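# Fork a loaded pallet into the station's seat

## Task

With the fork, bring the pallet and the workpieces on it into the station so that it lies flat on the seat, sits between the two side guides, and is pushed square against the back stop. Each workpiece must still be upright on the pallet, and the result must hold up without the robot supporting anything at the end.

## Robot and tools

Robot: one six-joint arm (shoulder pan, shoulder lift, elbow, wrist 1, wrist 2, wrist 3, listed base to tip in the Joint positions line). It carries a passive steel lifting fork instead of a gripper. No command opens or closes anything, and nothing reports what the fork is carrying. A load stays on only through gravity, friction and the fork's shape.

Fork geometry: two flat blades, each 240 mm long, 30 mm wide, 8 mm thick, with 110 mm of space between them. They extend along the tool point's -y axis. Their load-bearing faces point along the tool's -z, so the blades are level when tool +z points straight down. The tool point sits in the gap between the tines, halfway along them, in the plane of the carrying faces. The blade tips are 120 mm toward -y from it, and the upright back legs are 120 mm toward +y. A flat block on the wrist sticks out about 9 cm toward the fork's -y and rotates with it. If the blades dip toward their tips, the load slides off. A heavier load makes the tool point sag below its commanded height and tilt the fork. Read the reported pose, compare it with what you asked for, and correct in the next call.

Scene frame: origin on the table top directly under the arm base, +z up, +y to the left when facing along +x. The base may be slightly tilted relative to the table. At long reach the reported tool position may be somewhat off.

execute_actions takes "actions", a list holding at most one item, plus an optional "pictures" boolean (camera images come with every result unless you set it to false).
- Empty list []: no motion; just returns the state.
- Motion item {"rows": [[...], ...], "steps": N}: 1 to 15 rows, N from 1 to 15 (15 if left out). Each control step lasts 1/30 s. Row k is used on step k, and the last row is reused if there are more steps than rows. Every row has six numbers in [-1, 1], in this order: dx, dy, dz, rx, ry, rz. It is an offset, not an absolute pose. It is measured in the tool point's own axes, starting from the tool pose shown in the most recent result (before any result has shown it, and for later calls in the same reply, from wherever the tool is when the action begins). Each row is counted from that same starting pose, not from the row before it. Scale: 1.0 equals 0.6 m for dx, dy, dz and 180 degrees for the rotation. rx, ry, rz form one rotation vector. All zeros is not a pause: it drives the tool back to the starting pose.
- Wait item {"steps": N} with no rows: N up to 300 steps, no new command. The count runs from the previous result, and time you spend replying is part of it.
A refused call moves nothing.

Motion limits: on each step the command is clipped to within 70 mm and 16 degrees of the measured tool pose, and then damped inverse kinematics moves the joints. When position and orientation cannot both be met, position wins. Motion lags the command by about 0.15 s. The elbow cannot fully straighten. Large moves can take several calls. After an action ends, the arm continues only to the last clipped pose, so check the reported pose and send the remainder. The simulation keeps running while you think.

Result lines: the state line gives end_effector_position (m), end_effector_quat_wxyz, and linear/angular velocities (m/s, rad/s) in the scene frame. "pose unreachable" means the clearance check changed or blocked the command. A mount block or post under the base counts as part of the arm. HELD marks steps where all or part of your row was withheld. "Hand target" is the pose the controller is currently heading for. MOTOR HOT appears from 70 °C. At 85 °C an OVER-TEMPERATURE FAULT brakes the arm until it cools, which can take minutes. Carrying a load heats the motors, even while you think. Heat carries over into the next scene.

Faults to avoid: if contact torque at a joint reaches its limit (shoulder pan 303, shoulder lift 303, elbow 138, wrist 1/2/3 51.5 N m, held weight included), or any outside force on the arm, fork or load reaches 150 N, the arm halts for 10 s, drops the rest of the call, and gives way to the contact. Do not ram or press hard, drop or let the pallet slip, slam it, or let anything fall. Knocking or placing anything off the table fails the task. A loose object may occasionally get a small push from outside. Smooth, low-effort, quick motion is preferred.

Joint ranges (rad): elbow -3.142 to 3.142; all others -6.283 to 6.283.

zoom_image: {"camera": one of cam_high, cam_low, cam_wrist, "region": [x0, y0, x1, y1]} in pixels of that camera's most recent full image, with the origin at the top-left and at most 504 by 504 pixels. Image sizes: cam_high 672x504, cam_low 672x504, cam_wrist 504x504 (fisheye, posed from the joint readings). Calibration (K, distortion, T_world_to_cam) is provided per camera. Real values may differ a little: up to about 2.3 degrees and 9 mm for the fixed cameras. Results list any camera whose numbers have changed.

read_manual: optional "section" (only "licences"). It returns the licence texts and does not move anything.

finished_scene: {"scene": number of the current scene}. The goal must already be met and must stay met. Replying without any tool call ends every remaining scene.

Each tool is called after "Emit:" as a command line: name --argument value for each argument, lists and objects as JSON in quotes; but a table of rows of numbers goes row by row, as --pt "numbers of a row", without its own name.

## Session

Emit:
execute_actions --actions '[]'

Scene clock: 0.00 s of 6000.00 s.
end_effector_position=(+0.9415, -0.3296, +0.2467) end_effector_quat_wxyz=(+0.037, +0.012, +0.997, +0.066) end_effector_velocity=(-0.001, -0.001, +0.000) end_effector_angular_velocity=(+0.001, -0.000, -0.002)
Joint positions: [ 2.475 -0.69   1.385 -1.68  -0.814 -2.392]
Joint velocities: [-0.002 -0.     0.001  0.001  0.    -0.   ]
Motor temperatures (°C, as the motors report them): [26 26 27 28 34 31]
Hand target: +0.941, -0.330, +0.247; +0.037, +0.012, +0.997, +0.066
camera_calibration (this result's frames):
cam_wrist: T_world_to_cam=[[-0.99227, 0.0851074, -0.0903181, 0.983447], [0.0376271, 0.899858, 0.434556, 0.0347991], [0.118257, 0.427799, -0.896105, 0.36076], [0, 0, 0, 1]] pos_world=[0.931873, -0.269346, 0.39698]

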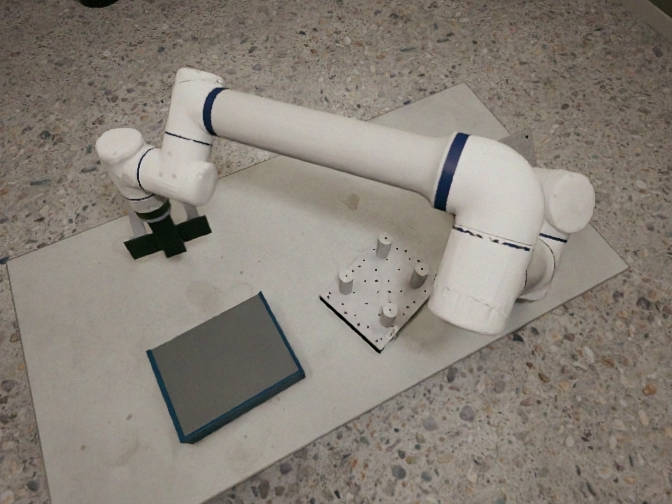

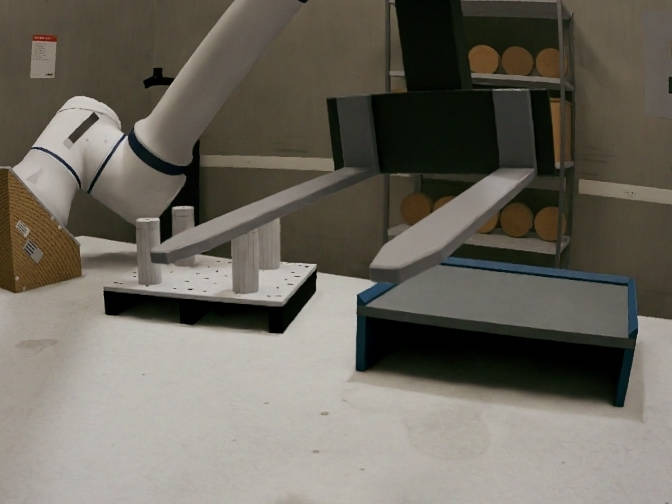

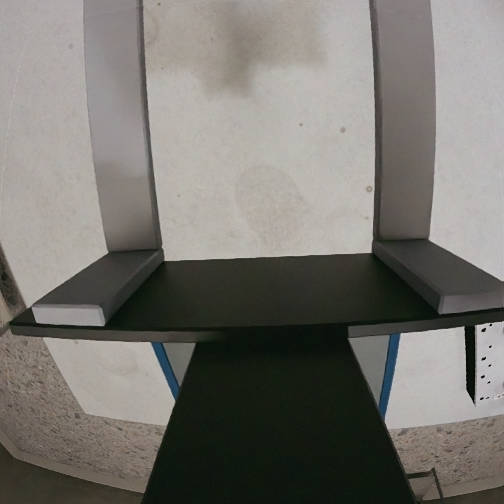

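Emit:
zoom_image --camera "cam_high" --region '[300, 220, 468, 360]'

Emit:
zoom_image --camera "cam_high" --region '[130, 280, 330, 460]'

Region (300, 220, 468, 360) of cam_high's 672x504 image, scaled by 3.000, with more detail than that image has.

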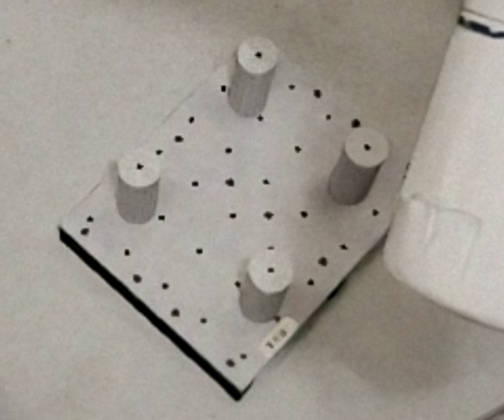

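Region (130, 280, 330, 460) of cam_high's 672x504 image, scaled by 2.520, with more detail than that image has; it fills the top 454 rows of this view, and the rest is white.

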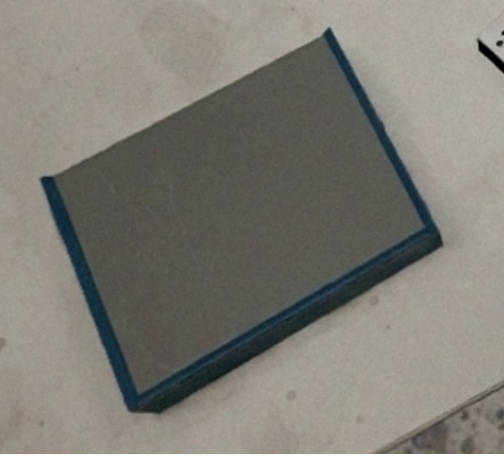

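Emit:
execute_actions --actions '[{"rows":[[0,0,0,0.043,-0.053,0.878]]}]' --pictures false

Emit:
execute_actions --actions '[{"rows":[[0,0,0,0.03,-0.036,0.6]]}]' --pictures false

Emit:
execute_actions --actions '[{"rows":[[0,0,0,0.016,-0.019,0.32]]}]' --pictures false

Emit:
execute_actions --actions '[{"steps":15}]'

Scene clock: 25.60 s of 6000.00 s.
end_effector_position=(+0.9423, -0.3272, +0.2466) end_effector_quat_wxyz=(+0.028, +0.387, +0.918, +0.080) end_effector_velocity=(+0.005, -0.002, -0.001) end_effector_angular_velocity=(+0.133, +0.151, -1.711)
Joint positions: [ 2.501 -0.528  1.114 -1.637 -0.777 -1.557]
Joint velocities: [-0.     0.426 -0.626  0.072  0.     1.811]
Motor temperatures (°C, as the motors report them): [26 26 28 28 34 31]
Hand target: +0.944, -0.326, +0.246; +0.025, +0.472, +0.877, +0.080
Off the commanded pose: 0.003 m, 114 deg; orientation clipped at the last step of the last action.
Steps of this call (steps 1 to 90: nothing new was sent; then 22.10 s passed at rest; steps 91 to 105: all 15 steps of this action). Readings (end_effector_position):
91: (+0.9414, -0.3296, +0.2467)
92: (+0.9411, -0.3296, +0.2468)
94: (+0.9414, -0.3283, +0.2470)
98: (+0.9416, -0.3270, +0.2466)
105: the state above

Scene clock: 26.10 s of 6000.00 s.
end_effector_position=(+0.9445, -0.3269, +0.2465) end_effector_quat_wxyz=(+0.002, +0.746, +0.662, +0.069) end_effector_velocity=(+0.002, -0.005, +0.000) end_effector_angular_velocity=(+0.111, +0.240, -1.757)
Joint positions: [ 2.475 -0.316  0.832 -1.573 -0.821 -0.68 ]
Joint velocities: [-0.101  0.345 -0.377  0.117 -0.164  1.651]
Motor temperatures (°C, as the motors report them): [26 26 28 28 34 31]
Hand target: +0.946, -0.328, +0.246; -0.004, +0.807, +0.587, +0.063
Off the commanded pose: 0.002 m, 57 deg; orientation clipped at the last step of the last action.
Steps of this call (steps 1 to 15: all 15 steps of this action). Readings (end_effector_position):
1: (+0.9426, -0.3271, +0.2464)
2: (+0.9429, -0.3266, +0.2463)
4: (+0.9435, -0.3258, +0.2463)
8: (+0.9439, -0.3259, +0.2464)
15: the state above

Scene clock: 26.60 s of 6000.00 s.
end_effector_position=(+0.9458, -0.3287, +0.2457) end_effector_quat_wxyz=(-0.037, +0.960, +0.275, +0.029) end_effector_velocity=(-0.019, -0.006, -0.007) end_effector_angular_velocity=(-0.001, +0.200, -1.113)
Joint positions: [ 2.41  -0.225  0.798 -1.524 -0.91   0.107]
Joint velocities: [-0.099 -0.078  0.31  -0.13  -0.164  0.999]
Motor temperatures (°C, as the motors report them): [26 26 28 28 34 31]
Hand target: +0.945, -0.328, +0.246; -0.035, +0.973, +0.226, +0.023
Off the commanded pose: 0.002 m, 6 deg.
Steps of this call (steps 1 to 15: all 15 steps of this action). Readings (end_effector_position):
1: (+0.9446, -0.3270, +0.2465)
2: (+0.9452, -0.3271, +0.2465)
4: (+0.9460, -0.3273, +0.2464)
8: (+0.9466, -0.3278, +0.2463)
15: the state above

Scene clock: 27.10 s of 6000.00 s.
end_effector_position=(+0.9452, -0.3278, +0.2461) end_effector_quat_wxyz=(-0.035, +0.973, +0.226, +0.023) end_effector_velocity=(+0.001, +0.002, -0.002) end_effector_angular_velocity=(-0.001, +0.002, -0.001)
Joint positions: [ 2.402 -0.237  0.83  -1.542 -0.925  0.2  ]
Joint velocities: [ 0.002 -0.     0.001 -0.001 -0.     0.004]
Motor temperatures (°C, as the motors report them): [26 26 28 28 34 31]
Hand target: +0.945, -0.328, +0.246; -0.035, +0.973, +0.226, +0.023
Off the commanded pose: 0.001 m, 1 deg.
Steps of this call (steps 1 to 15: nothing new was sent). Readings (end_effector_position):
1: (+0.9454, -0.3285, +0.2456)
2: (+0.9455, -0.3281, +0.2460)
4: (+0.9454, -0.3278, +0.2462)
8: (+0.9453, -0.3277, +0.2461)
15: the state above
camera_calibration (this result's frames):
cam_wrist: T_world_to_cam=[[0.919599, 0.391583, 0.031648, -0.749751], [0.372073, -0.893969, 0.249762, -0.825326], [0.126095, -0.217905, -0.96779, 0.157594], [0, 0, 0, 1]] pos_world=[0.97668, -0.409886, 0.382381]

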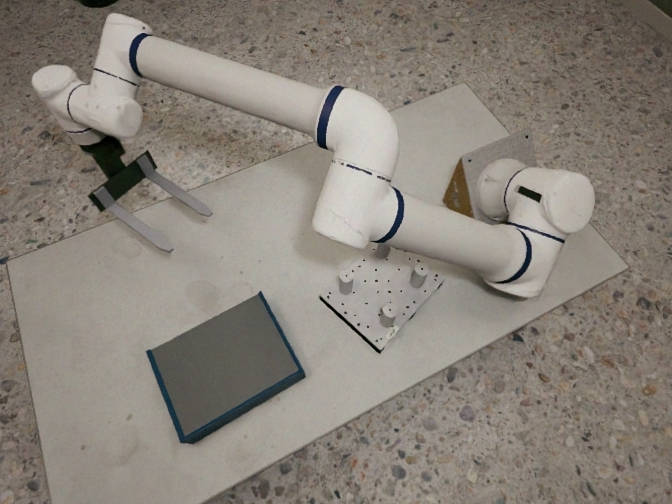

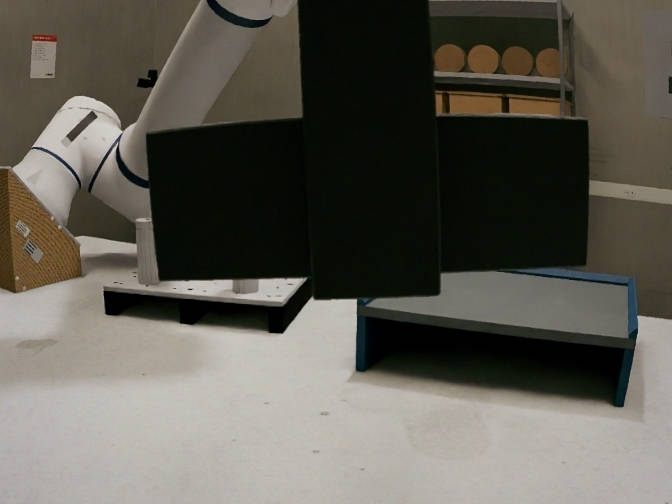

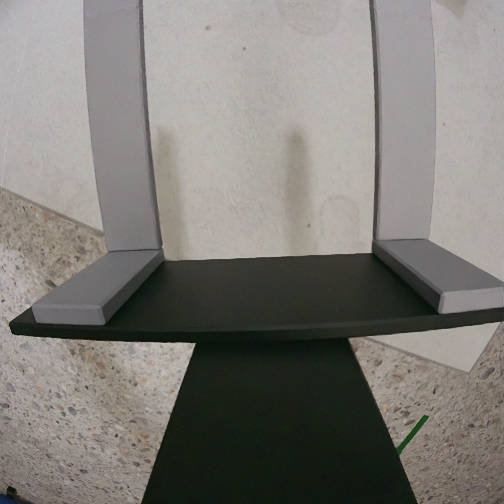

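Emit:
execute_actions --actions '[{"rows":[[0,0,0,-0.0194,-0.0183,0.034]]}]' --pictures false

Emit:
execute_actions --actions '[{"rows":[[-0.527,-0.45,0.1,0,0,0]]}]' --pictures false

Emit:
execute_actions --actions '[{"rows":[[-0.24,-0.205,0.05,0,0,0]]}]' --pictures false

Emit:
execute_actions --actions '[{"steps":15}]'

Scene clock: 33.87 s of 6000.00 s.
end_effector_position=(+0.9452, -0.3278, +0.2461) end_effector_quat_wxyz=(-0.001, +0.985, +0.174, +0.000) end_effector_velocity=(+0.000, +0.001, -0.001) end_effector_angular_velocity=(-0.006, +0.003, -0.007)
Joint positions: [ 2.401 -0.273  0.885 -1.612 -0.996  0.336]
Joint velocities: [ 0.002 -0.004  0.007 -0.007 -0.006  0.011]
Motor temperatures (°C, as the motors report them): [26 26 28 28 34 31]
Hand target: +0.945, -0.328, +0.246; -0.000, +0.985, +0.174, +0.000
Off the commanded pose: 0.000 m, 0 deg.
Steps of this call (steps 1 to 90: nothing new was sent; then 3.27 s passed at rest; steps 91 to 105: all 15 steps of this action). Readings (end_effector_position):
91: (+0.9452, -0.3278, +0.2461)
92: (+0.9451, -0.3280, +0.2457)
94: (+0.9456, -0.3280, +0.2463)
98: (+0.9453, -0.3279, +0.2461)
105: the state above

Scene clock: 34.37 s of 6000.00 s.
end_effector_position=(+0.7587, -0.2582, +0.2088) end_effector_quat_wxyz=(-0.008, +0.984, +0.176, -0.006) end_effector_velocity=(-0.414, +0.157, -0.073) end_effector_angular_velocity=(-0.015, -0.027, -0.009)
Joint positions: [ 2.338 -0.544  1.476 -1.879 -1.036  0.26 ]
Joint velocities: [-0.185 -0.521  1.134 -0.555 -0.095 -0.149]
Motor temperatures (°C, as the motors report them): [26 26 28 28 34 31]
Hand target: +0.713, -0.240, +0.200; -0.007, +0.984, +0.176, -0.004
Off the commanded pose: 0.218 m, 1 deg; position clipped at the last step of the last action.
Steps of this call (steps 1 to 15: all 15 steps of this action). Readings (end_effector_position):
1: (+0.9447, -0.3276, +0.2460)
2: (+0.9384, -0.3253, +0.2446)
4: (+0.9113, -0.3157, +0.2386)
8: (+0.8564, -0.2951, +0.2274)
15: the state above

Scene clock: 34.87 s of 6000.00 s.
end_effector_position=(+0.5874, -0.1943, +0.1816) end_effector_quat_wxyz=(-0.009, +0.984, +0.176, -0.006) end_effector_velocity=(-0.071, +0.022, +0.002) end_effector_angular_velocity=(-0.018, -0.020, -0.003)
Joint positions: [ 2.246 -0.729  1.884 -2.058 -1.092  0.174]
Joint velocities: [-0.063 -0.086  0.159 -0.076 -0.031 -0.039]
Motor temperatures (°C, as the motors report them): [26 26 28 28 34 31]
Hand target: +0.581, -0.192, +0.182; -0.008, +0.984, +0.176, -0.006
Off the commanded pose: 0.007 m, 0 deg.
Steps of this call (steps 1 to 15: all 15 steps of this action). Readings (end_effector_position):
1: (+0.7447, -0.2529, +0.2063)
2: (+0.7307, -0.2476, +0.2035)
4: (+0.7026, -0.2370, +0.1976)
8: (+0.6464, -0.2157, +0.1874)
15: the state above

Scene clock: 35.37 s of 6000.00 s.
end_effector_position=(+0.5809, -0.1922, +0.1818) end_effector_quat_wxyz=(-0.008, +0.984, +0.176, -0.006) end_effector_velocity=(+0.000, +0.001, -0.001) end_effector_angular_velocity=(-0.001, +0.002, +0.003)
Joint positions: [ 2.24  -0.737  1.898 -2.065 -1.095  0.17 ]
Joint velocities: [ 0.003 -0.     0.    -0.001 -0.    -0.   ]
Motor temperatures (°C, as the motors report them): [26 26 28 28 34 31]
Hand target: +0.581, -0.192, +0.182; -0.008, +0.984, +0.176, -0.006
Off the commanded pose: 0.000 m, 0 deg.
Steps of this call (steps 1 to 15: nothing new was sent). Readings (end_effector_position):
1: (+0.5854, -0.1936, +0.1817)
2: (+0.5840, -0.1932, +0.1818)
4: (+0.5824, -0.1926, +0.1818)
8: (+0.5812, -0.1923, +0.1818)
15: the state above
camera_calibration (this result's frames):
cam_wrist: T_world_to_cam=[[0.954642, 0.295616, -0.035648, -0.492355], [0.292834, -0.910424, 0.292193, -0.517345], [0.053922, -0.289378, -0.955695, 0.196845], [0, 0, 0, 1]] pos_world=[0.610905, -0.268493, 0.321737]

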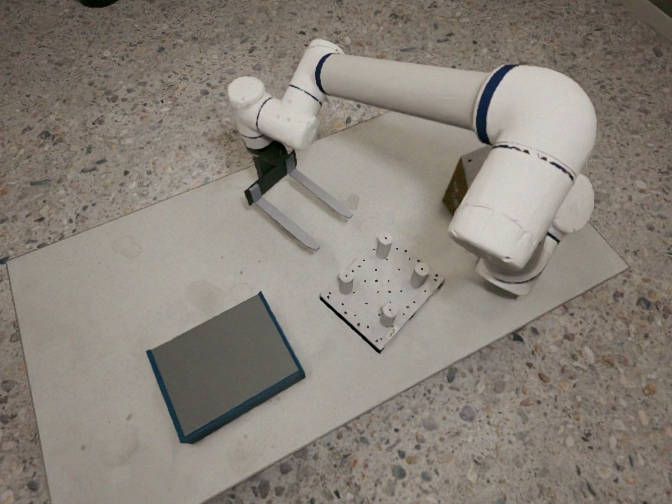

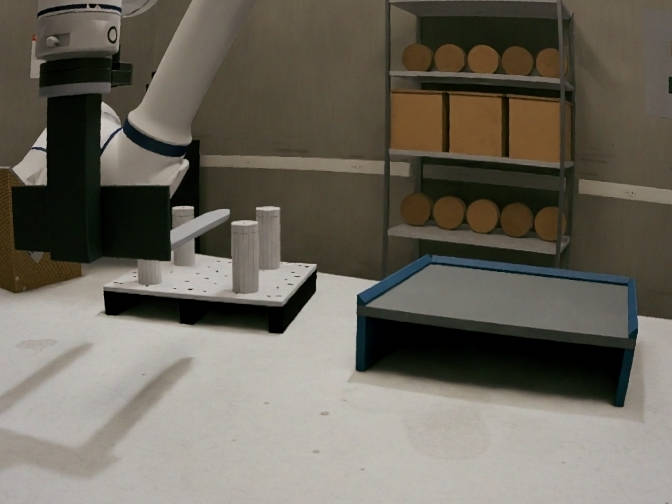

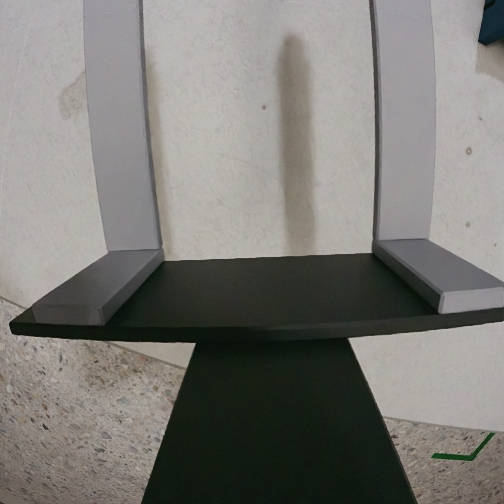

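Emit:
execute_actions --actions '[{"rows":[[-0.031,-0.025,0.25,-0.0057,0.0029,0.0014]]}]' --pictures false

Emit:
execute_actions --actions '[{"steps":15}]'

Emit:
zoom_image --camera "cam_high" --region '[260, 180, 460, 360]'

Scene clock: 41.67 s of 6000.00 s.
end_effector_position=(+0.5561, -0.1824, +0.0361) end_effector_quat_wxyz=(-0.000, +0.985, +0.174, -0.000) end_effector_velocity=(+0.001, -0.004, -0.042) end_effector_angular_velocity=(-0.009, -0.010, -0.005)
Joint positions: [ 2.313 -0.618  2.031 -2.369 -1.046  0.251]
Joint velocities: [ 0.025  0.052  0.013 -0.093  0.018  0.036]
Motor temperatures (°C, as the motors report them): [26 26 28 28 34 31]
Hand target: +0.556, -0.183, +0.032; +0.000, +0.985, +0.174, +0.000
Off the commanded pose: 0.004 m, 0 deg.
Steps of this call (steps 1 to 90: nothing new was sent; then 2.80 s passed at rest; steps 91 to 105: all 15 steps of this action). Readings (end_effector_position):
91: (+0.5807, -0.1922, +0.1810)
92: (+0.5795, -0.1921, +0.1701)
94: (+0.5697, -0.1860, +0.1357)
98: (+0.5592, -0.1815, +0.0769)
105: the state above

Scene clock: 42.17 s of 6000.00 s.
end_effector_position=(+0.5562, -0.1827, +0.0323) end_effector_quat_wxyz=(+0.000, +0.985, +0.174, +0.000) end_effector_velocity=(+0.000, -0.000, -0.000) end_effector_angular_velocity=(-0.000, -0.000, -0.000)
Joint positions: [ 2.316 -0.613  2.032 -2.377 -1.045  0.255]
Joint velocities: [ 0.     0.    -0.    -0.001  0.     0.001]
Motor temperatures (°C, as the motors report them): [26 26 28 28 34 31]
Hand target: +0.556, -0.183, +0.032; +0.000, +0.985, +0.174, +0.000
Off the commanded pose: 0.000 m, 0 deg.
Steps of this call (steps 1 to 15: nothing new was sent). Readings (end_effector_position):
1: (+0.5562, -0.1825, +0.0349)
2: (+0.5562, -0.1826, +0.0341)
4: (+0.5562, -0.1827, +0.0332)
8: (+0.5562, -0.1827, +0.0325)
15: the state above
camera_calibration (this result's frames):
cam_wrist: T_world_to_cam=[[0.956414, 0.290864, -0.0258746, -0.479056], [0.284367, -0.907566, 0.308965, -0.453112], [0.066384, -0.302857, -0.950721, 0.0484894], [0, 0, 0, 1]] pos_world=[0.583807, -0.257203, 0.1737]

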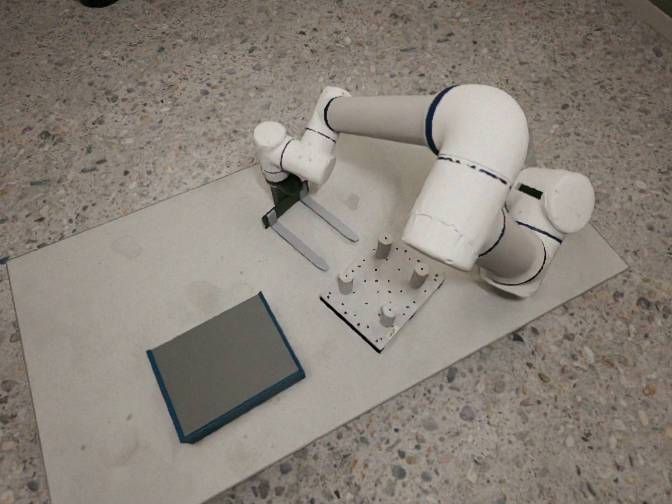

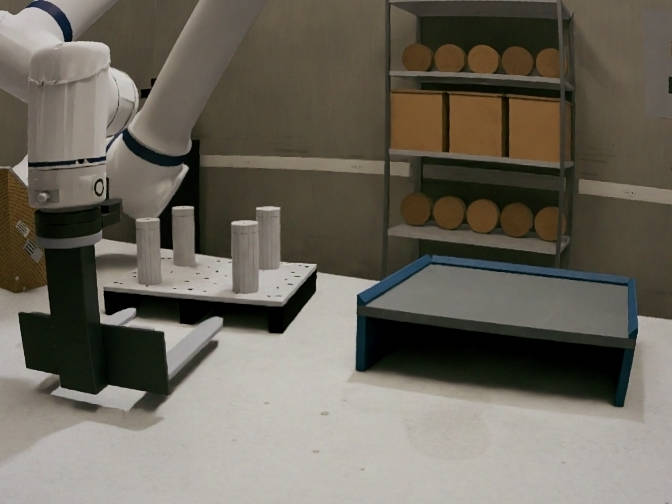

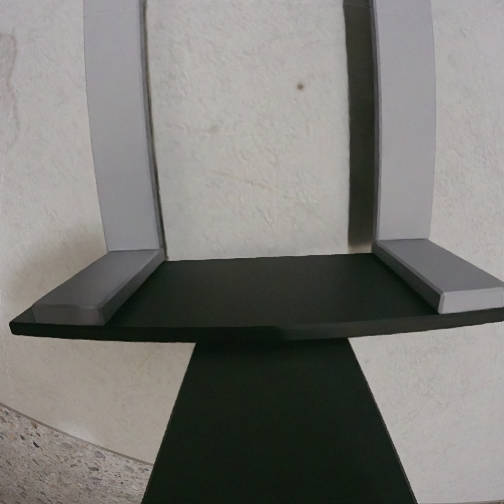

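Region (260, 180, 460, 360) of cam_high's 672x504 image, scaled by 2.520, with more detail than that image has; it fills the top 454 rows of this view, and the rest is white.

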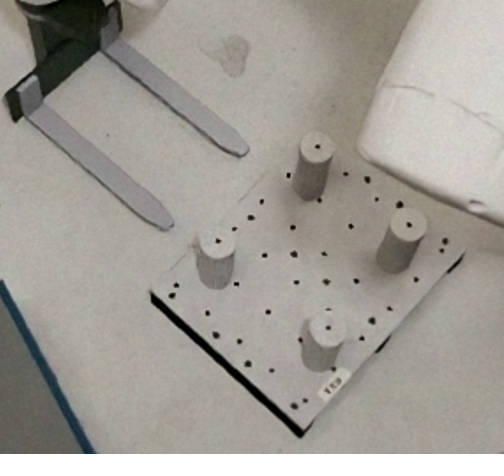

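Aligned well. Lower to .024 and insert 0.24 m.

Emit:
execute_actions --actions '[{"rows":[[0,0,0.013,0,0,0],[0,-0.01,0.013,0,0,0],[0,-0.02,0.013,0,0,0],[0,-0.035,0.013,0,0,0],[0,-0.05,0.013,0,0,0],[0,-0.065,0.013,0,0,0],[0,-0.08,0.013,0,0,0],[0,-0.1,0.013,0,0,0],[0,-0.12,0.013,0,0,0],[0,-0.14,0.013,0,0,0],[0,-0.16,0.013,0,0,0],[0,-0.18,0.013,0,0,0],[0,-0.2,0.013,0,0,0]]}]' --pictures false

Emit:
execute_actions --actions '[{"steps":12}]' --pictures false

Emit:
execute_actions --actions '[{"rows":[[0,-0.01,0,0,0,0],[0,-0.025,0,0,0,0],[0,-0.04,0,0,0,0],[0,-0.06,0,0,0,0],[0,-0.08,0,0,0,0],[0,-0.1,0,0,0,0],[0,-0.12,0,0,0,0],[0,-0.14,0,0,0,0],[0,-0.16,0,0,0,0],[0,-0.18,0,0,0,0],[0,-0.2,0,0,0,0]]}]' --pictures false

Emit:
execute_actions --actions '[{"steps":12}]'

Scene clock: 54.77 s of 6000.00 s.
end_effector_position=(+0.5209, -0.0886, +0.0224) end_effector_quat_wxyz=(-0.001, +0.985, +0.174, -0.000) end_effector_velocity=(-0.073, +0.197, +0.003) end_effector_angular_velocity=(-0.006, +0.002, -0.003)
Joint positions: [ 2.359 -0.737  2.196 -2.436 -1.02   0.294]
Joint velocities: [ 0.082 -0.305  0.323 -0.064  0.04   0.085]
Motor temperatures (°C, as the motors report them): [26 26 28 28 34 31]
Hand target: +0.515, -0.071, +0.023; -0.000, +0.985, +0.174, +0.000
Off the commanded pose: 0.020 m, 0 deg.
Steps of this call (steps 1 to 90: nothing new was sent; then 9.10 s passed at rest; steps 91 to 105: all 15 steps of this action). Readings (end_effector_position):
91: (+0.5562, -0.1827, +0.0321)
92: (+0.5564, -0.1828, +0.0304)
94: (+0.5542, -0.1781, +0.0268)
98: (+0.5455, -0.1544, +0.0244)
105: the state above

Scene clock: 55.17 s of 6000.00 s.
end_effector_position=(+0.5150, -0.0714, +0.0232) end_effector_quat_wxyz=(-0.000, +0.985, +0.174, +0.000) end_effector_velocity=(-0.001, +0.002, +0.000) end_effector_angular_velocity=(+0.000, -0.000, -0.001)
Joint positions: [ 2.365 -0.765  2.224 -2.441 -1.017  0.302]
Joint velocities: [ 0.    -0.003  0.003  0.     0.001  0.001]
Motor temperatures (°C, as the motors report them): [26 26 28 28 34 31]
Hand target: +0.515, -0.071, +0.023; -0.000, +0.985, +0.174, +0.000
Off the commanded pose: 0.002 m, 0 deg.
Steps of this call (steps 1 to 12: nothing new was sent). Readings (end_effector_position):
1: (+0.5191, -0.0832, +0.0227)
2: (+0.5180, -0.0795, +0.0230)
4: (+0.5164, -0.0751, +0.0232)
8: (+0.5153, -0.0721, +0.0232)
12: the state above

Scene clock: 55.67 s of 6000.00 s.
end_effector_position=(+0.4768, +0.0313, +0.0214) end_effector_quat_wxyz=(-0.000, +0.985, +0.174, +0.000) end_effector_velocity=(-0.030, +0.104, +0.014) end_effector_angular_velocity=(-0.007, -0.003, -0.004)
Joint positions: [ 2.418 -0.931  2.379 -2.459 -0.988  0.354]
Joint velocities: [ 0.054 -0.206  0.13   0.037  0.027  0.063]
Motor temperatures (°C, as the motors report them): [26 26 28 28 34 31]
Hand target: +0.474, +0.041, +0.023; -0.000, +0.985, +0.174, +0.000
Off the commanded pose: 0.011 m, 0 deg.
Steps of this call (steps 1 to 15: all 15 steps of this action). Readings (end_effector_position):
1: (+0.5150, -0.0713, +0.0232)
2: (+0.5145, -0.0698, +0.0233)
4: (+0.5111, -0.0610, +0.0230)
8: (+0.4983, -0.0277, +0.0217)
15: the state above

Scene clock: 56.07 s of 6000.00 s.
end_effector_position=(+0.4739, +0.0407, +0.0226) end_effector_quat_wxyz=(-0.000, +0.985, +0.174, +0.000) end_effector_velocity=(-0.001, +0.002, -0.001) end_effector_angular_velocity=(+0.000, +0.001, +0.000)
Joint positions: [ 2.423 -0.95   2.391 -2.455 -0.985  0.36 ]
Joint velocities: [ 0.002 -0.002  0.002 -0.     0.     0.001]
Motor temperatures (°C, as the motors report them): [26 26 28 28 34 31]
Hand target: +0.474, +0.041, +0.023; -0.000, +0.985, +0.174, +0.000
Off the commanded pose: 0.001 m, 0 deg.
Steps of this call (steps 1 to 12: nothing new was sent). Readings (end_effector_position):
1: (+0.4759, +0.0343, +0.0218)
2: (+0.4753, +0.0363, +0.0221)
4: (+0.4745, +0.0387, +0.0224)
8: (+0.4740, +0.0403, +0.0226)
12: the state above
camera_calibration (this result's frames):
cam_wrist: T_world_to_cam=[[0.956386, 0.290919, -0.0263055, -0.465519], [0.284593, -0.907706, 0.308346, -0.224055], [0.0658261, -0.302384, -0.950911, 0.112659], [0, 0, 0, 1]] pos_world=[0.501564, -0.0338809, 0.163969]

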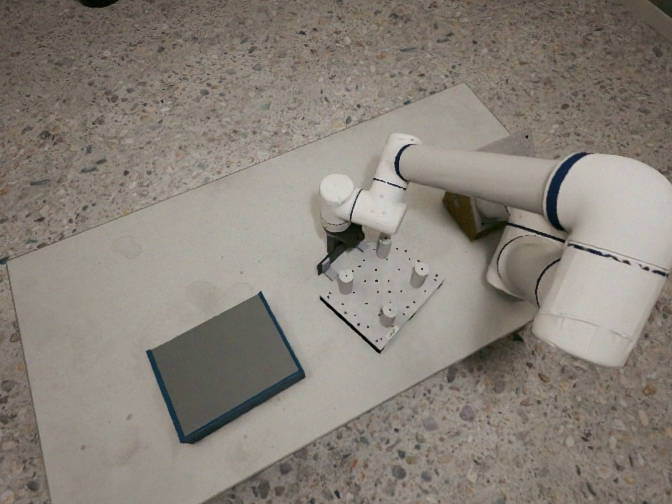

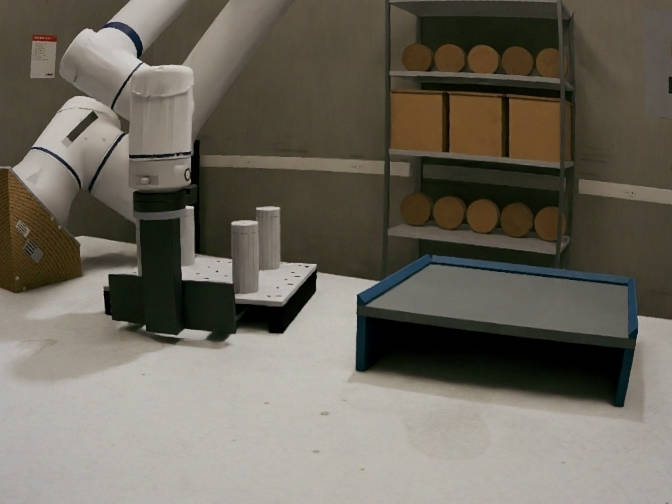

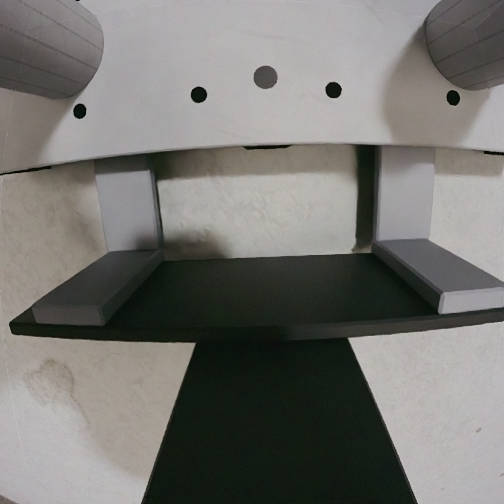

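Emit:
execute_actions --actions '[{"rows":[[0,-0.01,0,0,0,0],[0,-0.02,0,0,0,0],[0,-0.03,0,0,0,0],[0,-0.04,0,0,0,0],[0,-0.05,0,0,0,0],[0,-0.06,0,0,0,0],[0,-0.07,0,0,0,0],[0,-0.075,0,0,0,0]]}]' --pictures false

Emit:
execute_actions --actions '[{"rows":[[0,0,-0.004,0,0,0],[0,0,-0.008,0,0,0],[0,0,-0.012,0,0,0],[0,0,-0.016,0,0,0],[0,0,-0.02,0,0,0],[0,0,-0.024,0,0,0],[0,0,-0.028,0,0,0],[0,0,-0.032,0,0,0],[0,0,-0.036,0,0,0],[0,0,-0.04,0,0,0],[0,0,-0.044,0,0,0],[0,0,-0.049,0,0,0],[0,0,-0.055,0,0,0],[0,0,-0.062,0,0,0],[0,0,-0.07,0,0,0]]}]' --pictures false

Emit:
execute_actions --actions '[{"rows":[[0,0,-0.03,0,0,0],[0,0,-0.042,0,0,0],[0,0,-0.056,0,0,0],[0,0,-0.072,0,0,0],[0,0,-0.09,0,0,0],[0,0,-0.108,0,0,0],[0,0,-0.126,0,0,0],[0,0,-0.144,0,0,0],[0,0,-0.16,0,0,0],[0,0,-0.175,0,0,0],[0,0,-0.188,0,0,0],[0,0,-0.199,0,0,0],[0,0,-0.208,0,0,0],[0,0,-0.215,0,0,0],[0,0,-0.22,0,0,0]]}]' --pictures false

Emit:
execute_actions --actions '[{"steps":15}]'

Scene clock: 67.27 s of 6000.00 s.
end_effector_position=(+0.4588, +0.0817, +0.0225) end_effector_quat_wxyz=(-0.000, +0.985, +0.174, +0.000) end_effector_velocity=(-0.005, +0.013, +0.001) end_effector_angular_velocity=(-0.000, -0.000, -0.000)
Joint positions: [ 2.449 -1.025  2.445 -2.448 -0.972  0.386]
Joint velocities: [ 0.008 -0.027  0.016  0.006  0.004  0.008]
Motor temperatures (°C, as the motors report them): [26 26 28 28 34 31]
Hand target: +0.458, +0.083, +0.023; -0.000, +0.985, +0.174, -0.000
Off the commanded pose: 0.001 m, 0 deg.
Steps of this call (steps 1 to 90: nothing new was sent; then 7.70 s passed at rest; steps 91 to 105: all 15 steps of this action). Readings (end_effector_position):
91: (+0.4738, +0.0409, +0.0226)
92: (+0.4733, +0.0423, +0.0227)
94: (+0.4707, +0.0489, +0.0224)
98: (+0.4637, +0.0677, +0.0220)
105: the state above

Scene clock: 67.77 s of 6000.00 s.
end_effector_position=(+0.4589, +0.0817, +0.0517) end_effector_quat_wxyz=(-0.000, +0.985, +0.174, +0.000) end_effector_velocity=(+0.001, +0.000, +0.100) end_effector_angular_velocity=(-0.001, -0.001, +0.002)
Joint positions: [ 2.417 -1.077  2.433 -2.366 -0.989  0.353]
Joint velocities: [-0.105 -0.172 -0.049  0.278 -0.056 -0.108]
Motor temperatures (°C, as the motors report them): [26 26 28 28 34 31]
Hand target: +0.459, +0.082, +0.064; -0.000, +0.985, +0.174, +0.000
Off the commanded pose: 0.013 m, 0 deg.
Steps of this call (steps 1 to 15: all 15 steps of this action). Readings (end_effector_position):
1: (+0.4587, +0.0821, +0.0225)
2: (+0.4587, +0.0823, +0.0230)
4: (+0.4587, +0.0821, +0.0258)
8: (+0.4589, +0.0818, +0.0340)
15: the state above

Scene clock: 68.27 s of 6000.00 s.
end_effector_position=(+0.4606, +0.0811, +0.1625) end_effector_quat_wxyz=(+0.000, +0.985, +0.174, +0.001) end_effector_velocity=(-0.006, +0.003, +0.191) end_effector_angular_velocity=(+0.005, +0.007, +0.003)
Joint positions: [ 2.308 -1.237  2.356 -2.075 -1.048  0.248]
Joint velocities: [-0.175 -0.232 -0.16   0.484 -0.105 -0.173]
Motor temperatures (°C, as the motors report them): [26 26 28 28 34 31]
Hand target: +0.460, +0.082, +0.182; -0.000, +0.985, +0.174, +0.001
Off the commanded pose: 0.021 m, 0 deg.
Steps of this call (steps 1 to 15: all 15 steps of this action). Readings (end_effector_position):
1: (+0.4590, +0.0817, +0.0554)
2: (+0.4590, +0.0817, +0.0595)
4: (+0.4593, +0.0816, +0.0701)
8: (+0.4603, +0.0812, +0.1020)
15: the state above

Scene clock: 68.77 s of 6000.00 s.
end_effector_position=(+0.4595, +0.0817, +0.1815) end_effector_quat_wxyz=(-0.000, +0.985, +0.174, +0.001) end_effector_velocity=(-0.000, -0.000, +0.001) end_effector_angular_velocity=(-0.000, -0.000, -0.001)
Joint positions: [ 2.29  -1.259  2.34  -2.027 -1.058  0.231]
Joint velocities: [-0.001 -0.001  0.     0.001 -0.001 -0.   ]
Motor temperatures (°C, as the motors report them): [26 26 28 28 34 31]
Hand target: +0.460, +0.082, +0.182; -0.000, +0.985, +0.174, +0.001
Off the commanded pose: 0.002 m, 0 deg.
Steps of this call (steps 1 to 15: nothing new was sent). Readings (end_effector_position):
1: (+0.4603, +0.0812, +0.1684)
2: (+0.4602, +0.0813, +0.1727)
4: (+0.4597, +0.0815, +0.1773)
8: (+0.4596, +0.0817, +0.1806)
15: the state above
camera_calibration (this result's frames):
cam_wrist: T_world_to_cam=[[0.956429, 0.290885, -0.0250999, -0.459801], [0.284166, -0.90769, 0.308787, -0.231647], [0.0670388, -0.302466, -0.9508, 0.276516], [0, 0, 0, 1]] pos_world=[0.487056, 0.00712225, 0.3229]

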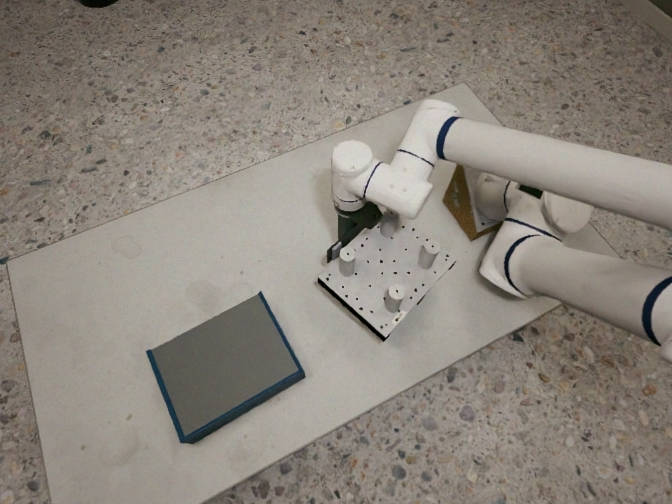

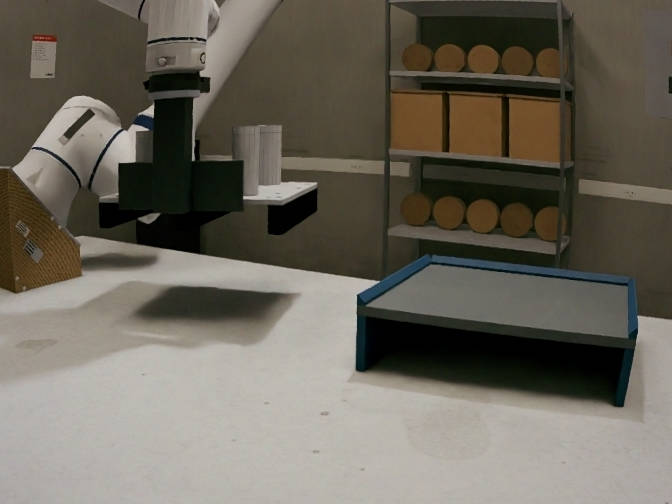

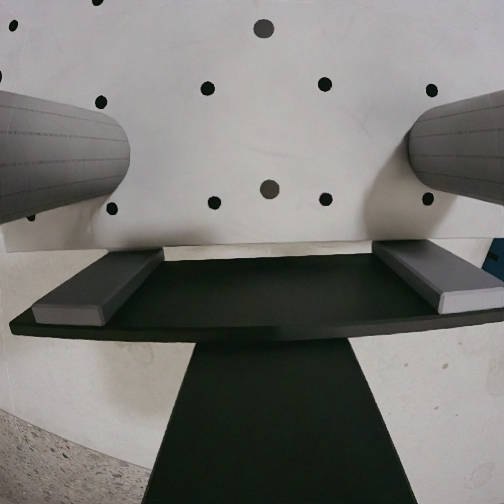

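Emit:
execute_actions --actions '[{"rows":[[0,0,0,0,0,0.002],[0,0,0,0,0,0.005],[0,0,0,0,0,0.01],[0,0,0,0,0,0.016],[0,0,0,0,0,0.023],[0,0,0,0,0,0.031],[0,0,0,0,0,0.04],[0,0,0,0,0,0.049],[0,0,0,0,0,0.058],[0,0,0,0,0,0.067],[0,0,0,0,0,0.075],[0,0,0,0,0,0.082],[0,0,0,0,0,0.087],[0,0,0,0,0,0.091],[0,0,0,0,0,0.093]]}]' --pictures false

Emit:
execute_actions --actions '[{"steps":15}]' --pictures false

Emit:
execute_actions --actions '[{"rows":[[0.001,0,0,0,0,0],[0.003,0,0,0,0,0],[0.006,0.001,0,0,0,0],[0.01,0.001,0,0,0,0],[0.015,0.002,0,0,0,0],[0.021,0.003,0,0,0,0],[0.028,0.003,0,0,0,0],[0.036,0.004,0,0,0,0],[0.045,0.005,0,0,0,0],[0.055,0.007,0,0,0,0],[0.066,0.008,0,0,0,0],[0.078,0.009,0,0,0,0],[0.09,0.011,0,0,0,0],[0.102,0.012,0,0,0,0],[0.114,0.014,0,0,0,0]]}]' --pictures false

Emit:
execute_actions --actions '[{"rows":[[0.052,0.006,0,0,0,0],[0.064,0.008,0,0,0,0],[0.076,0.009,0,0,0,0],[0.088,0.011,0,0,0,0],[0.1,0.012,0,0,0,0],[0.112,0.013,0,0,0,0],[0.124,0.015,0,0,0,0],[0.136,0.016,0,0,0,0],[0.148,0.018,0,0,0,0],[0.16,0.019,0,0,0,0],[0.172,0.021,0,0,0,0],[0.184,0.022,0,0,0,0],[0.196,0.024,0,0,0,0],[0.208,0.025,0,0,0,0],[0.22,0.026,0,0,0,0]]}]' --pictures false

Emit:
execute_actions --actions '[{"rows":[[0.052,0.006,0,0,0,0],[0.064,0.008,0,0,0,0],[0.076,0.009,0,0,0,0],[0.088,0.011,0,0,0,0],[0.1,0.012,0,0,0,0],[0.112,0.013,0,0,0,0],[0.124,0.015,0,0,0,0],[0.136,0.016,0,0,0,0],[0.148,0.018,0,0,0,0],[0.16,0.019,0,0,0,0],[0.172,0.021,0,0,0,0],[0.184,0.022,0,0,0,0],[0.196,0.024,0,0,0,0],[0.208,0.025,0,0,0,0],[0.22,0.026,0,0,0,0]]}]' --pictures false

Emit:
execute_actions --actions '[{"rows":[[0.052,0.006,0,0,0,0],[0.064,0.008,0,0,0,0],[0.076,0.009,0,0,0,0],[0.088,0.011,0,0,0,0],[0.1,0.012,0,0,0,0],[0.112,0.013,0,0,0,0],[0.124,0.015,0,0,0,0],[0.136,0.016,0,0,0,0],[0.148,0.018,0,0,0,0],[0.16,0.019,0,0,0,0],[0.172,0.021,0,0,0,0],[0.184,0.022,0,0,0,0],[0.196,0.024,0,0,0,0],[0.208,0.025,0,0,0,0],[0.22,0.026,0,0,0,0]]}]' --pictures false

Emit:
execute_actions --actions '[{"rows":[[0.052,0.006,0,0,0,0],[0.064,0.008,0,0,0,0],[0.076,0.009,0,0,0,0],[0.088,0.011,0,0,0,0],[0.1,0.012,0,0,0,0],[0.112,0.013,0,0,0,0],[0.123,0.015,0,0,0,0],[0.134,0.016,0,0,0,0],[0.144,0.017,0,0,0,0],[0.153,0.018,0,0,0,0],[0.161,0.019,0,0,0,0],[0.168,0.02,0,0,0,0],[0.174,0.021,0,0,0,0],[0.179,0.021,0,0,0,0],[0.183,0.022,0,0,0,0]]}]' --pictures false

Emit:
execute_actions --actions '[{"steps":15}]'

Emit:
zoom_image --camera "cam_high" --region '[130, 280, 330, 460]'

Scene clock: 99.00 s of 6000.00 s.
end_effector_position=(+0.4596, +0.0815, +0.1814) end_effector_quat_wxyz=(-0.001, +0.999, +0.054, +0.001) end_effector_velocity=(-0.000, +0.001, +0.001) end_effector_angular_velocity=(-0.005, -0.001, -0.517)
Joint positions: [ 2.235 -1.278  2.389 -2.031 -1.09   0.42 ]
Joint velocities: [-0.12  -0.068  0.114 -0.004 -0.073  0.413]
Motor temperatures (°C, as the motors report them): [26 26 28 28 34 31]
Hand target: +0.460, +0.082, +0.181; -0.001, +1.000, +0.029, +0.001
Off the commanded pose: 0.000 m, 3 deg.
Steps of this call (steps 1 to 90: nothing new was sent; then 26.73 s passed at rest; steps 91 to 105: all 15 steps of this action). Readings (end_effector_position):
91: (+0.4595, +0.0817, +0.1816)
92: (+0.4596, +0.0816, +0.1817)
94: (+0.4597, +0.0817, +0.1817)
98: (+0.4596, +0.0816, +0.1815)
105: the state above

Scene clock: 99.50 s of 6000.00 s.
end_effector_position=(+0.4596, +0.0815, +0.1814) end_effector_quat_wxyz=(-0.001, +1.000, +0.029, +0.001) end_effector_velocity=(+0.000, +0.000, -0.000) end_effector_angular_velocity=(+0.000, +0.000, -0.002)
Joint positions: [ 2.223 -1.285  2.4   -2.032 -1.098  0.46 ]
Joint velocities: [-0.    -0.     0.     0.    -0.     0.002]
Motor temperatures (°C, as the motors report them): [26 26 28 28 34 31]
Hand target: +0.460, +0.082, +0.181; -0.001, +1.000, +0.029, +0.001
Off the commanded pose: 0.000 m, 0 deg.
Steps of this call (steps 1 to 15: nothing new was sent). Readings (end_effector_position):
1: (+0.4596, +0.0815, +0.1814)
2: (+0.4596, +0.0815, +0.1814)
4: (+0.4597, +0.0815, +0.1815)
8: (+0.4596, +0.0815, +0.1814)
15: the state above

Scene clock: 100.00 s of 6000.00 s.
end_effector_position=(+0.5050, +0.0790, +0.1822) end_effector_quat_wxyz=(-0.001, +1.000, +0.029, +0.001) end_effector_velocity=(+0.193, -0.010, +0.003) end_effector_angular_velocity=(-0.002, -0.001, +0.002)
Joint positions: [ 2.284 -1.236  2.328 -2.035 -1.061  0.515]
Joint velocities: [ 0.242  0.205 -0.312 -0.005  0.142  0.224]
Motor temperatures (°C, as the motors report them): [26 26 28 28 34 31]
Hand target: +0.526, +0.078, +0.182; -0.001, +1.000, +0.029, +0.001
Off the commanded pose: 0.023 m, 0 deg.
Steps of this call (steps 1 to 15: all 15 steps of this action). Readings (end_effector_position):
1: (+0.4596, +0.0815, +0.1814)
2: (+0.4597, +0.0815, +0.1814)
4: (+0.4610, +0.0815, +0.1814)
8: (+0.4696, +0.0809, +0.1816)
15: the state above

Scene clock: 100.50 s of 6000.00 s.
end_effector_position=(+0.6123, +0.0728, +0.1833) end_effector_quat_wxyz=(-0.001, +1.000, +0.029, +0.001) end_effector_velocity=(+0.213, -0.012, -0.001) end_effector_angular_velocity=(-0.001, +0.002, -0.001)
Joint positions: [ 2.4   -1.123  2.148 -2.027 -0.996  0.627]
Joint velocities: [ 0.201  0.226 -0.371  0.036  0.107  0.203]
Motor temperatures (°C, as the motors report them): [26 26 28 28 34 31]
Hand target: +0.636, +0.072, +0.183; -0.001, +1.000, +0.029, +0.001
Off the commanded pose: 0.026 m, 0 deg.
Steps of this call (steps 1 to 15: all 15 steps of this action). Readings (end_effector_position):
1: (+0.5117, +0.0786, +0.1823)
2: (+0.5186, +0.0782, +0.1826)
4: (+0.5329, +0.0775, +0.1830)
8: (+0.5616, +0.0760, +0.1833)
15: the state above

Scene clock: 101.00 s of 6000.00 s.
end_effector_position=(+0.7197, +0.0665, +0.1841) end_effector_quat_wxyz=(-0.000, +1.000, +0.029, +0.001) end_effector_velocity=(+0.213, -0.012, -0.001) end_effector_angular_velocity=(-0.001, +0.002, -0.001)
Joint positions: [ 2.487 -1.01   1.953 -1.996 -0.951  0.718]
Joint velocities: [ 0.154  0.228 -0.403  0.081  0.074  0.165]
Motor temperatures (°C, as the motors report them): [26 26 28 28 34 31]
Hand target: +0.743, +0.066, +0.184; -0.000, +1.000, +0.029, +0.001
Off the commanded pose: 0.025 m, 0 deg.
Steps of this call (steps 1 to 15: all 15 steps of this action). Readings (end_effector_position):
1: (+0.6195, +0.0724, +0.1833)
2: (+0.6265, +0.0721, +0.1835)
4: (+0.6405, +0.0714, +0.1838)
8: (+0.6691, +0.0698, +0.1840)
15: the state above

Scene clock: 101.50 s of 6000.00 s.
end_effector_position=(+0.8270, +0.0603, +0.1849) end_effector_quat_wxyz=(-0.000, +1.000, +0.029, +0.002) end_effector_velocity=(+0.213, -0.012, -0.000) end_effector_angular_velocity=(-0.001, +0.002, -0.001)
Joint positions: [ 2.554 -0.893  1.74  -1.945 -0.918  0.793]
Joint velocities: [ 0.121  0.239 -0.445  0.124  0.053  0.137]
Motor temperatures (°C, as the motors report them): [26 26 28 28 34 31]
Hand target: +0.850, +0.059, +0.185; -0.000, +1.000, +0.029, +0.002
Off the commanded pose: 0.025 m, 0 deg.
Steps of this call (steps 1 to 15: all 15 steps of this action). Readings (end_effector_position):
1: (+0.7269, +0.0662, +0.1841)
2: (+0.7339, +0.0659, +0.1843)
4: (+0.7479, +0.0651, +0.1845)
8: (+0.7765, +0.0635, +0.1847)
15: the state above

Scene clock: 102.00 s of 6000.00 s.
end_effector_position=(+0.9242, +0.0547, +0.1855) end_effector_quat_wxyz=(+0.000, +1.000, +0.029, +0.002) end_effector_velocity=(+0.122, -0.009, -0.001) end_effector_angular_velocity=(+0.000, +0.003, +0.000)
Joint positions: [ 2.604 -0.78   1.525 -1.879 -0.896  0.85 ]
Joint velocities: [ 0.056  0.153 -0.289  0.1    0.022  0.063]
Motor temperatures (°C, as the motors report them): [26 26 28 28 34 31]
Hand target: +0.937, +0.054, +0.185; +0.000, +1.000, +0.029, +0.002
Off the commanded pose: 0.013 m, 0 deg.
Steps of this call (steps 1 to 15: all 15 steps of this action). Readings (end_effector_position):
1: (+0.8342, +0.0600, +0.1849)
2: (+0.8412, +0.0597, +0.1850)
4: (+0.8552, +0.0589, +0.1853)
8: (+0.8836, +0.0573, +0.1855)
15: the state above

Scene clock: 102.50 s of 6000.00 s.
end_effector_position=(+0.9366, +0.0537, +0.1854) end_effector_quat_wxyz=(+0.000, +1.000, +0.029, +0.002) end_effector_velocity=(-0.000, -0.001, -0.000) end_effector_angular_velocity=(+0.000, -0.001, -0.000)
Joint positions: [ 2.609 -0.764  1.496 -1.869 -0.894  0.856]
Joint velocities: [-0.001  0.001  0.001 -0.001  0.    -0.   ]
Motor temperatures (°C, as the motors report them): [26 26 28 28 34 31]
Hand target: +0.937, +0.054, +0.185; +0.000, +1.000, +0.029, +0.002
Off the commanded pose: 0.001 m, 0 deg.
Steps of this call (steps 1 to 15: nothing new was sent). Readings (end_effector_position):
1: (+0.9281, +0.0544, +0.1855)
2: (+0.9309, +0.0542, +0.1855)
4: (+0.9338, +0.0539, +0.1854)
8: (+0.9360, +0.0538, +0.1854)
15: the state above
camera_calibration (this result's frames):
cam_wrist: T_world_to_cam=[[0.999738, 0.00409212, -0.0225143, -0.933437], [0.0108483, -0.951047, 0.308857, -0.135464], [-0.0201483, -0.309021, -0.950842, 0.321787], [0, 0, 0, 1]] pos_world=[0.941145, -0.0255739, 0.326792]

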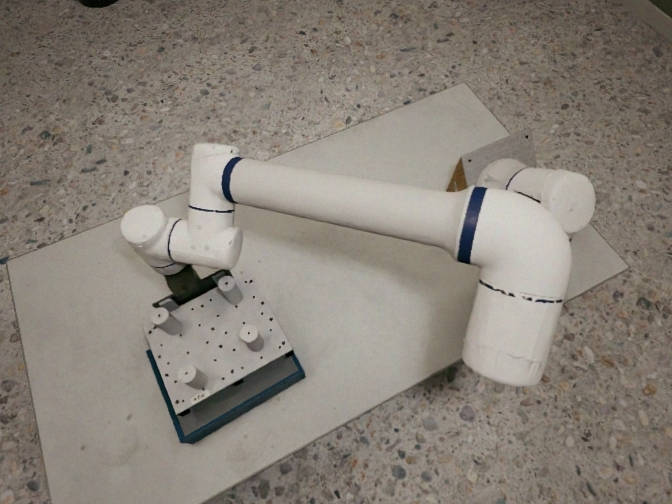

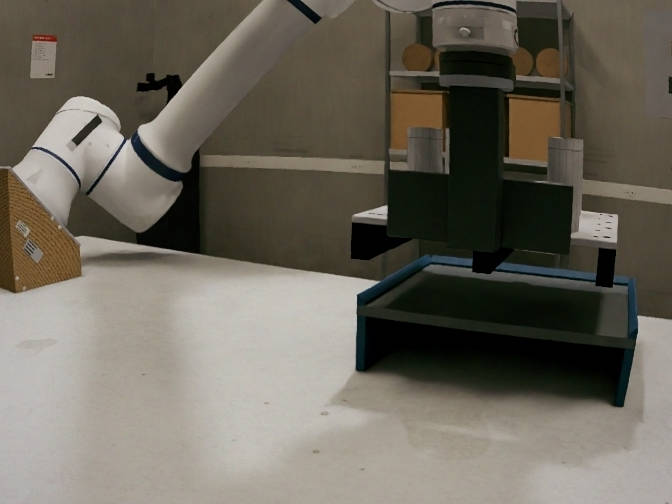

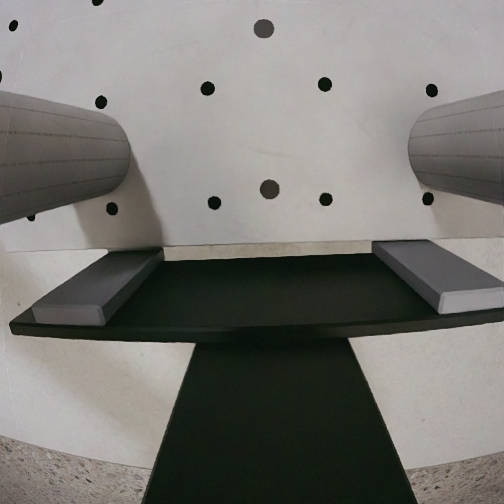

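Region (130, 280, 330, 460) of cam_high's 672x504 image, scaled by 2.520, with more detail than that image has; it fills the top 454 rows of this view, and the rest is white.

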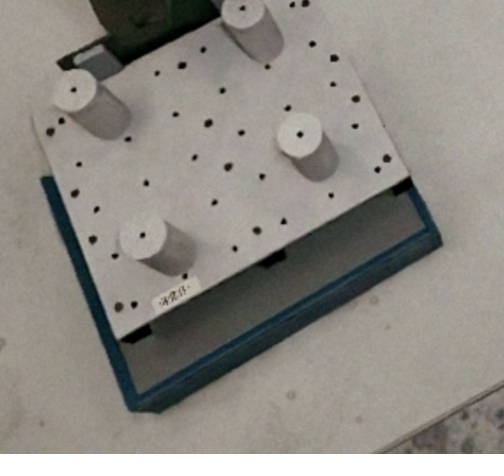

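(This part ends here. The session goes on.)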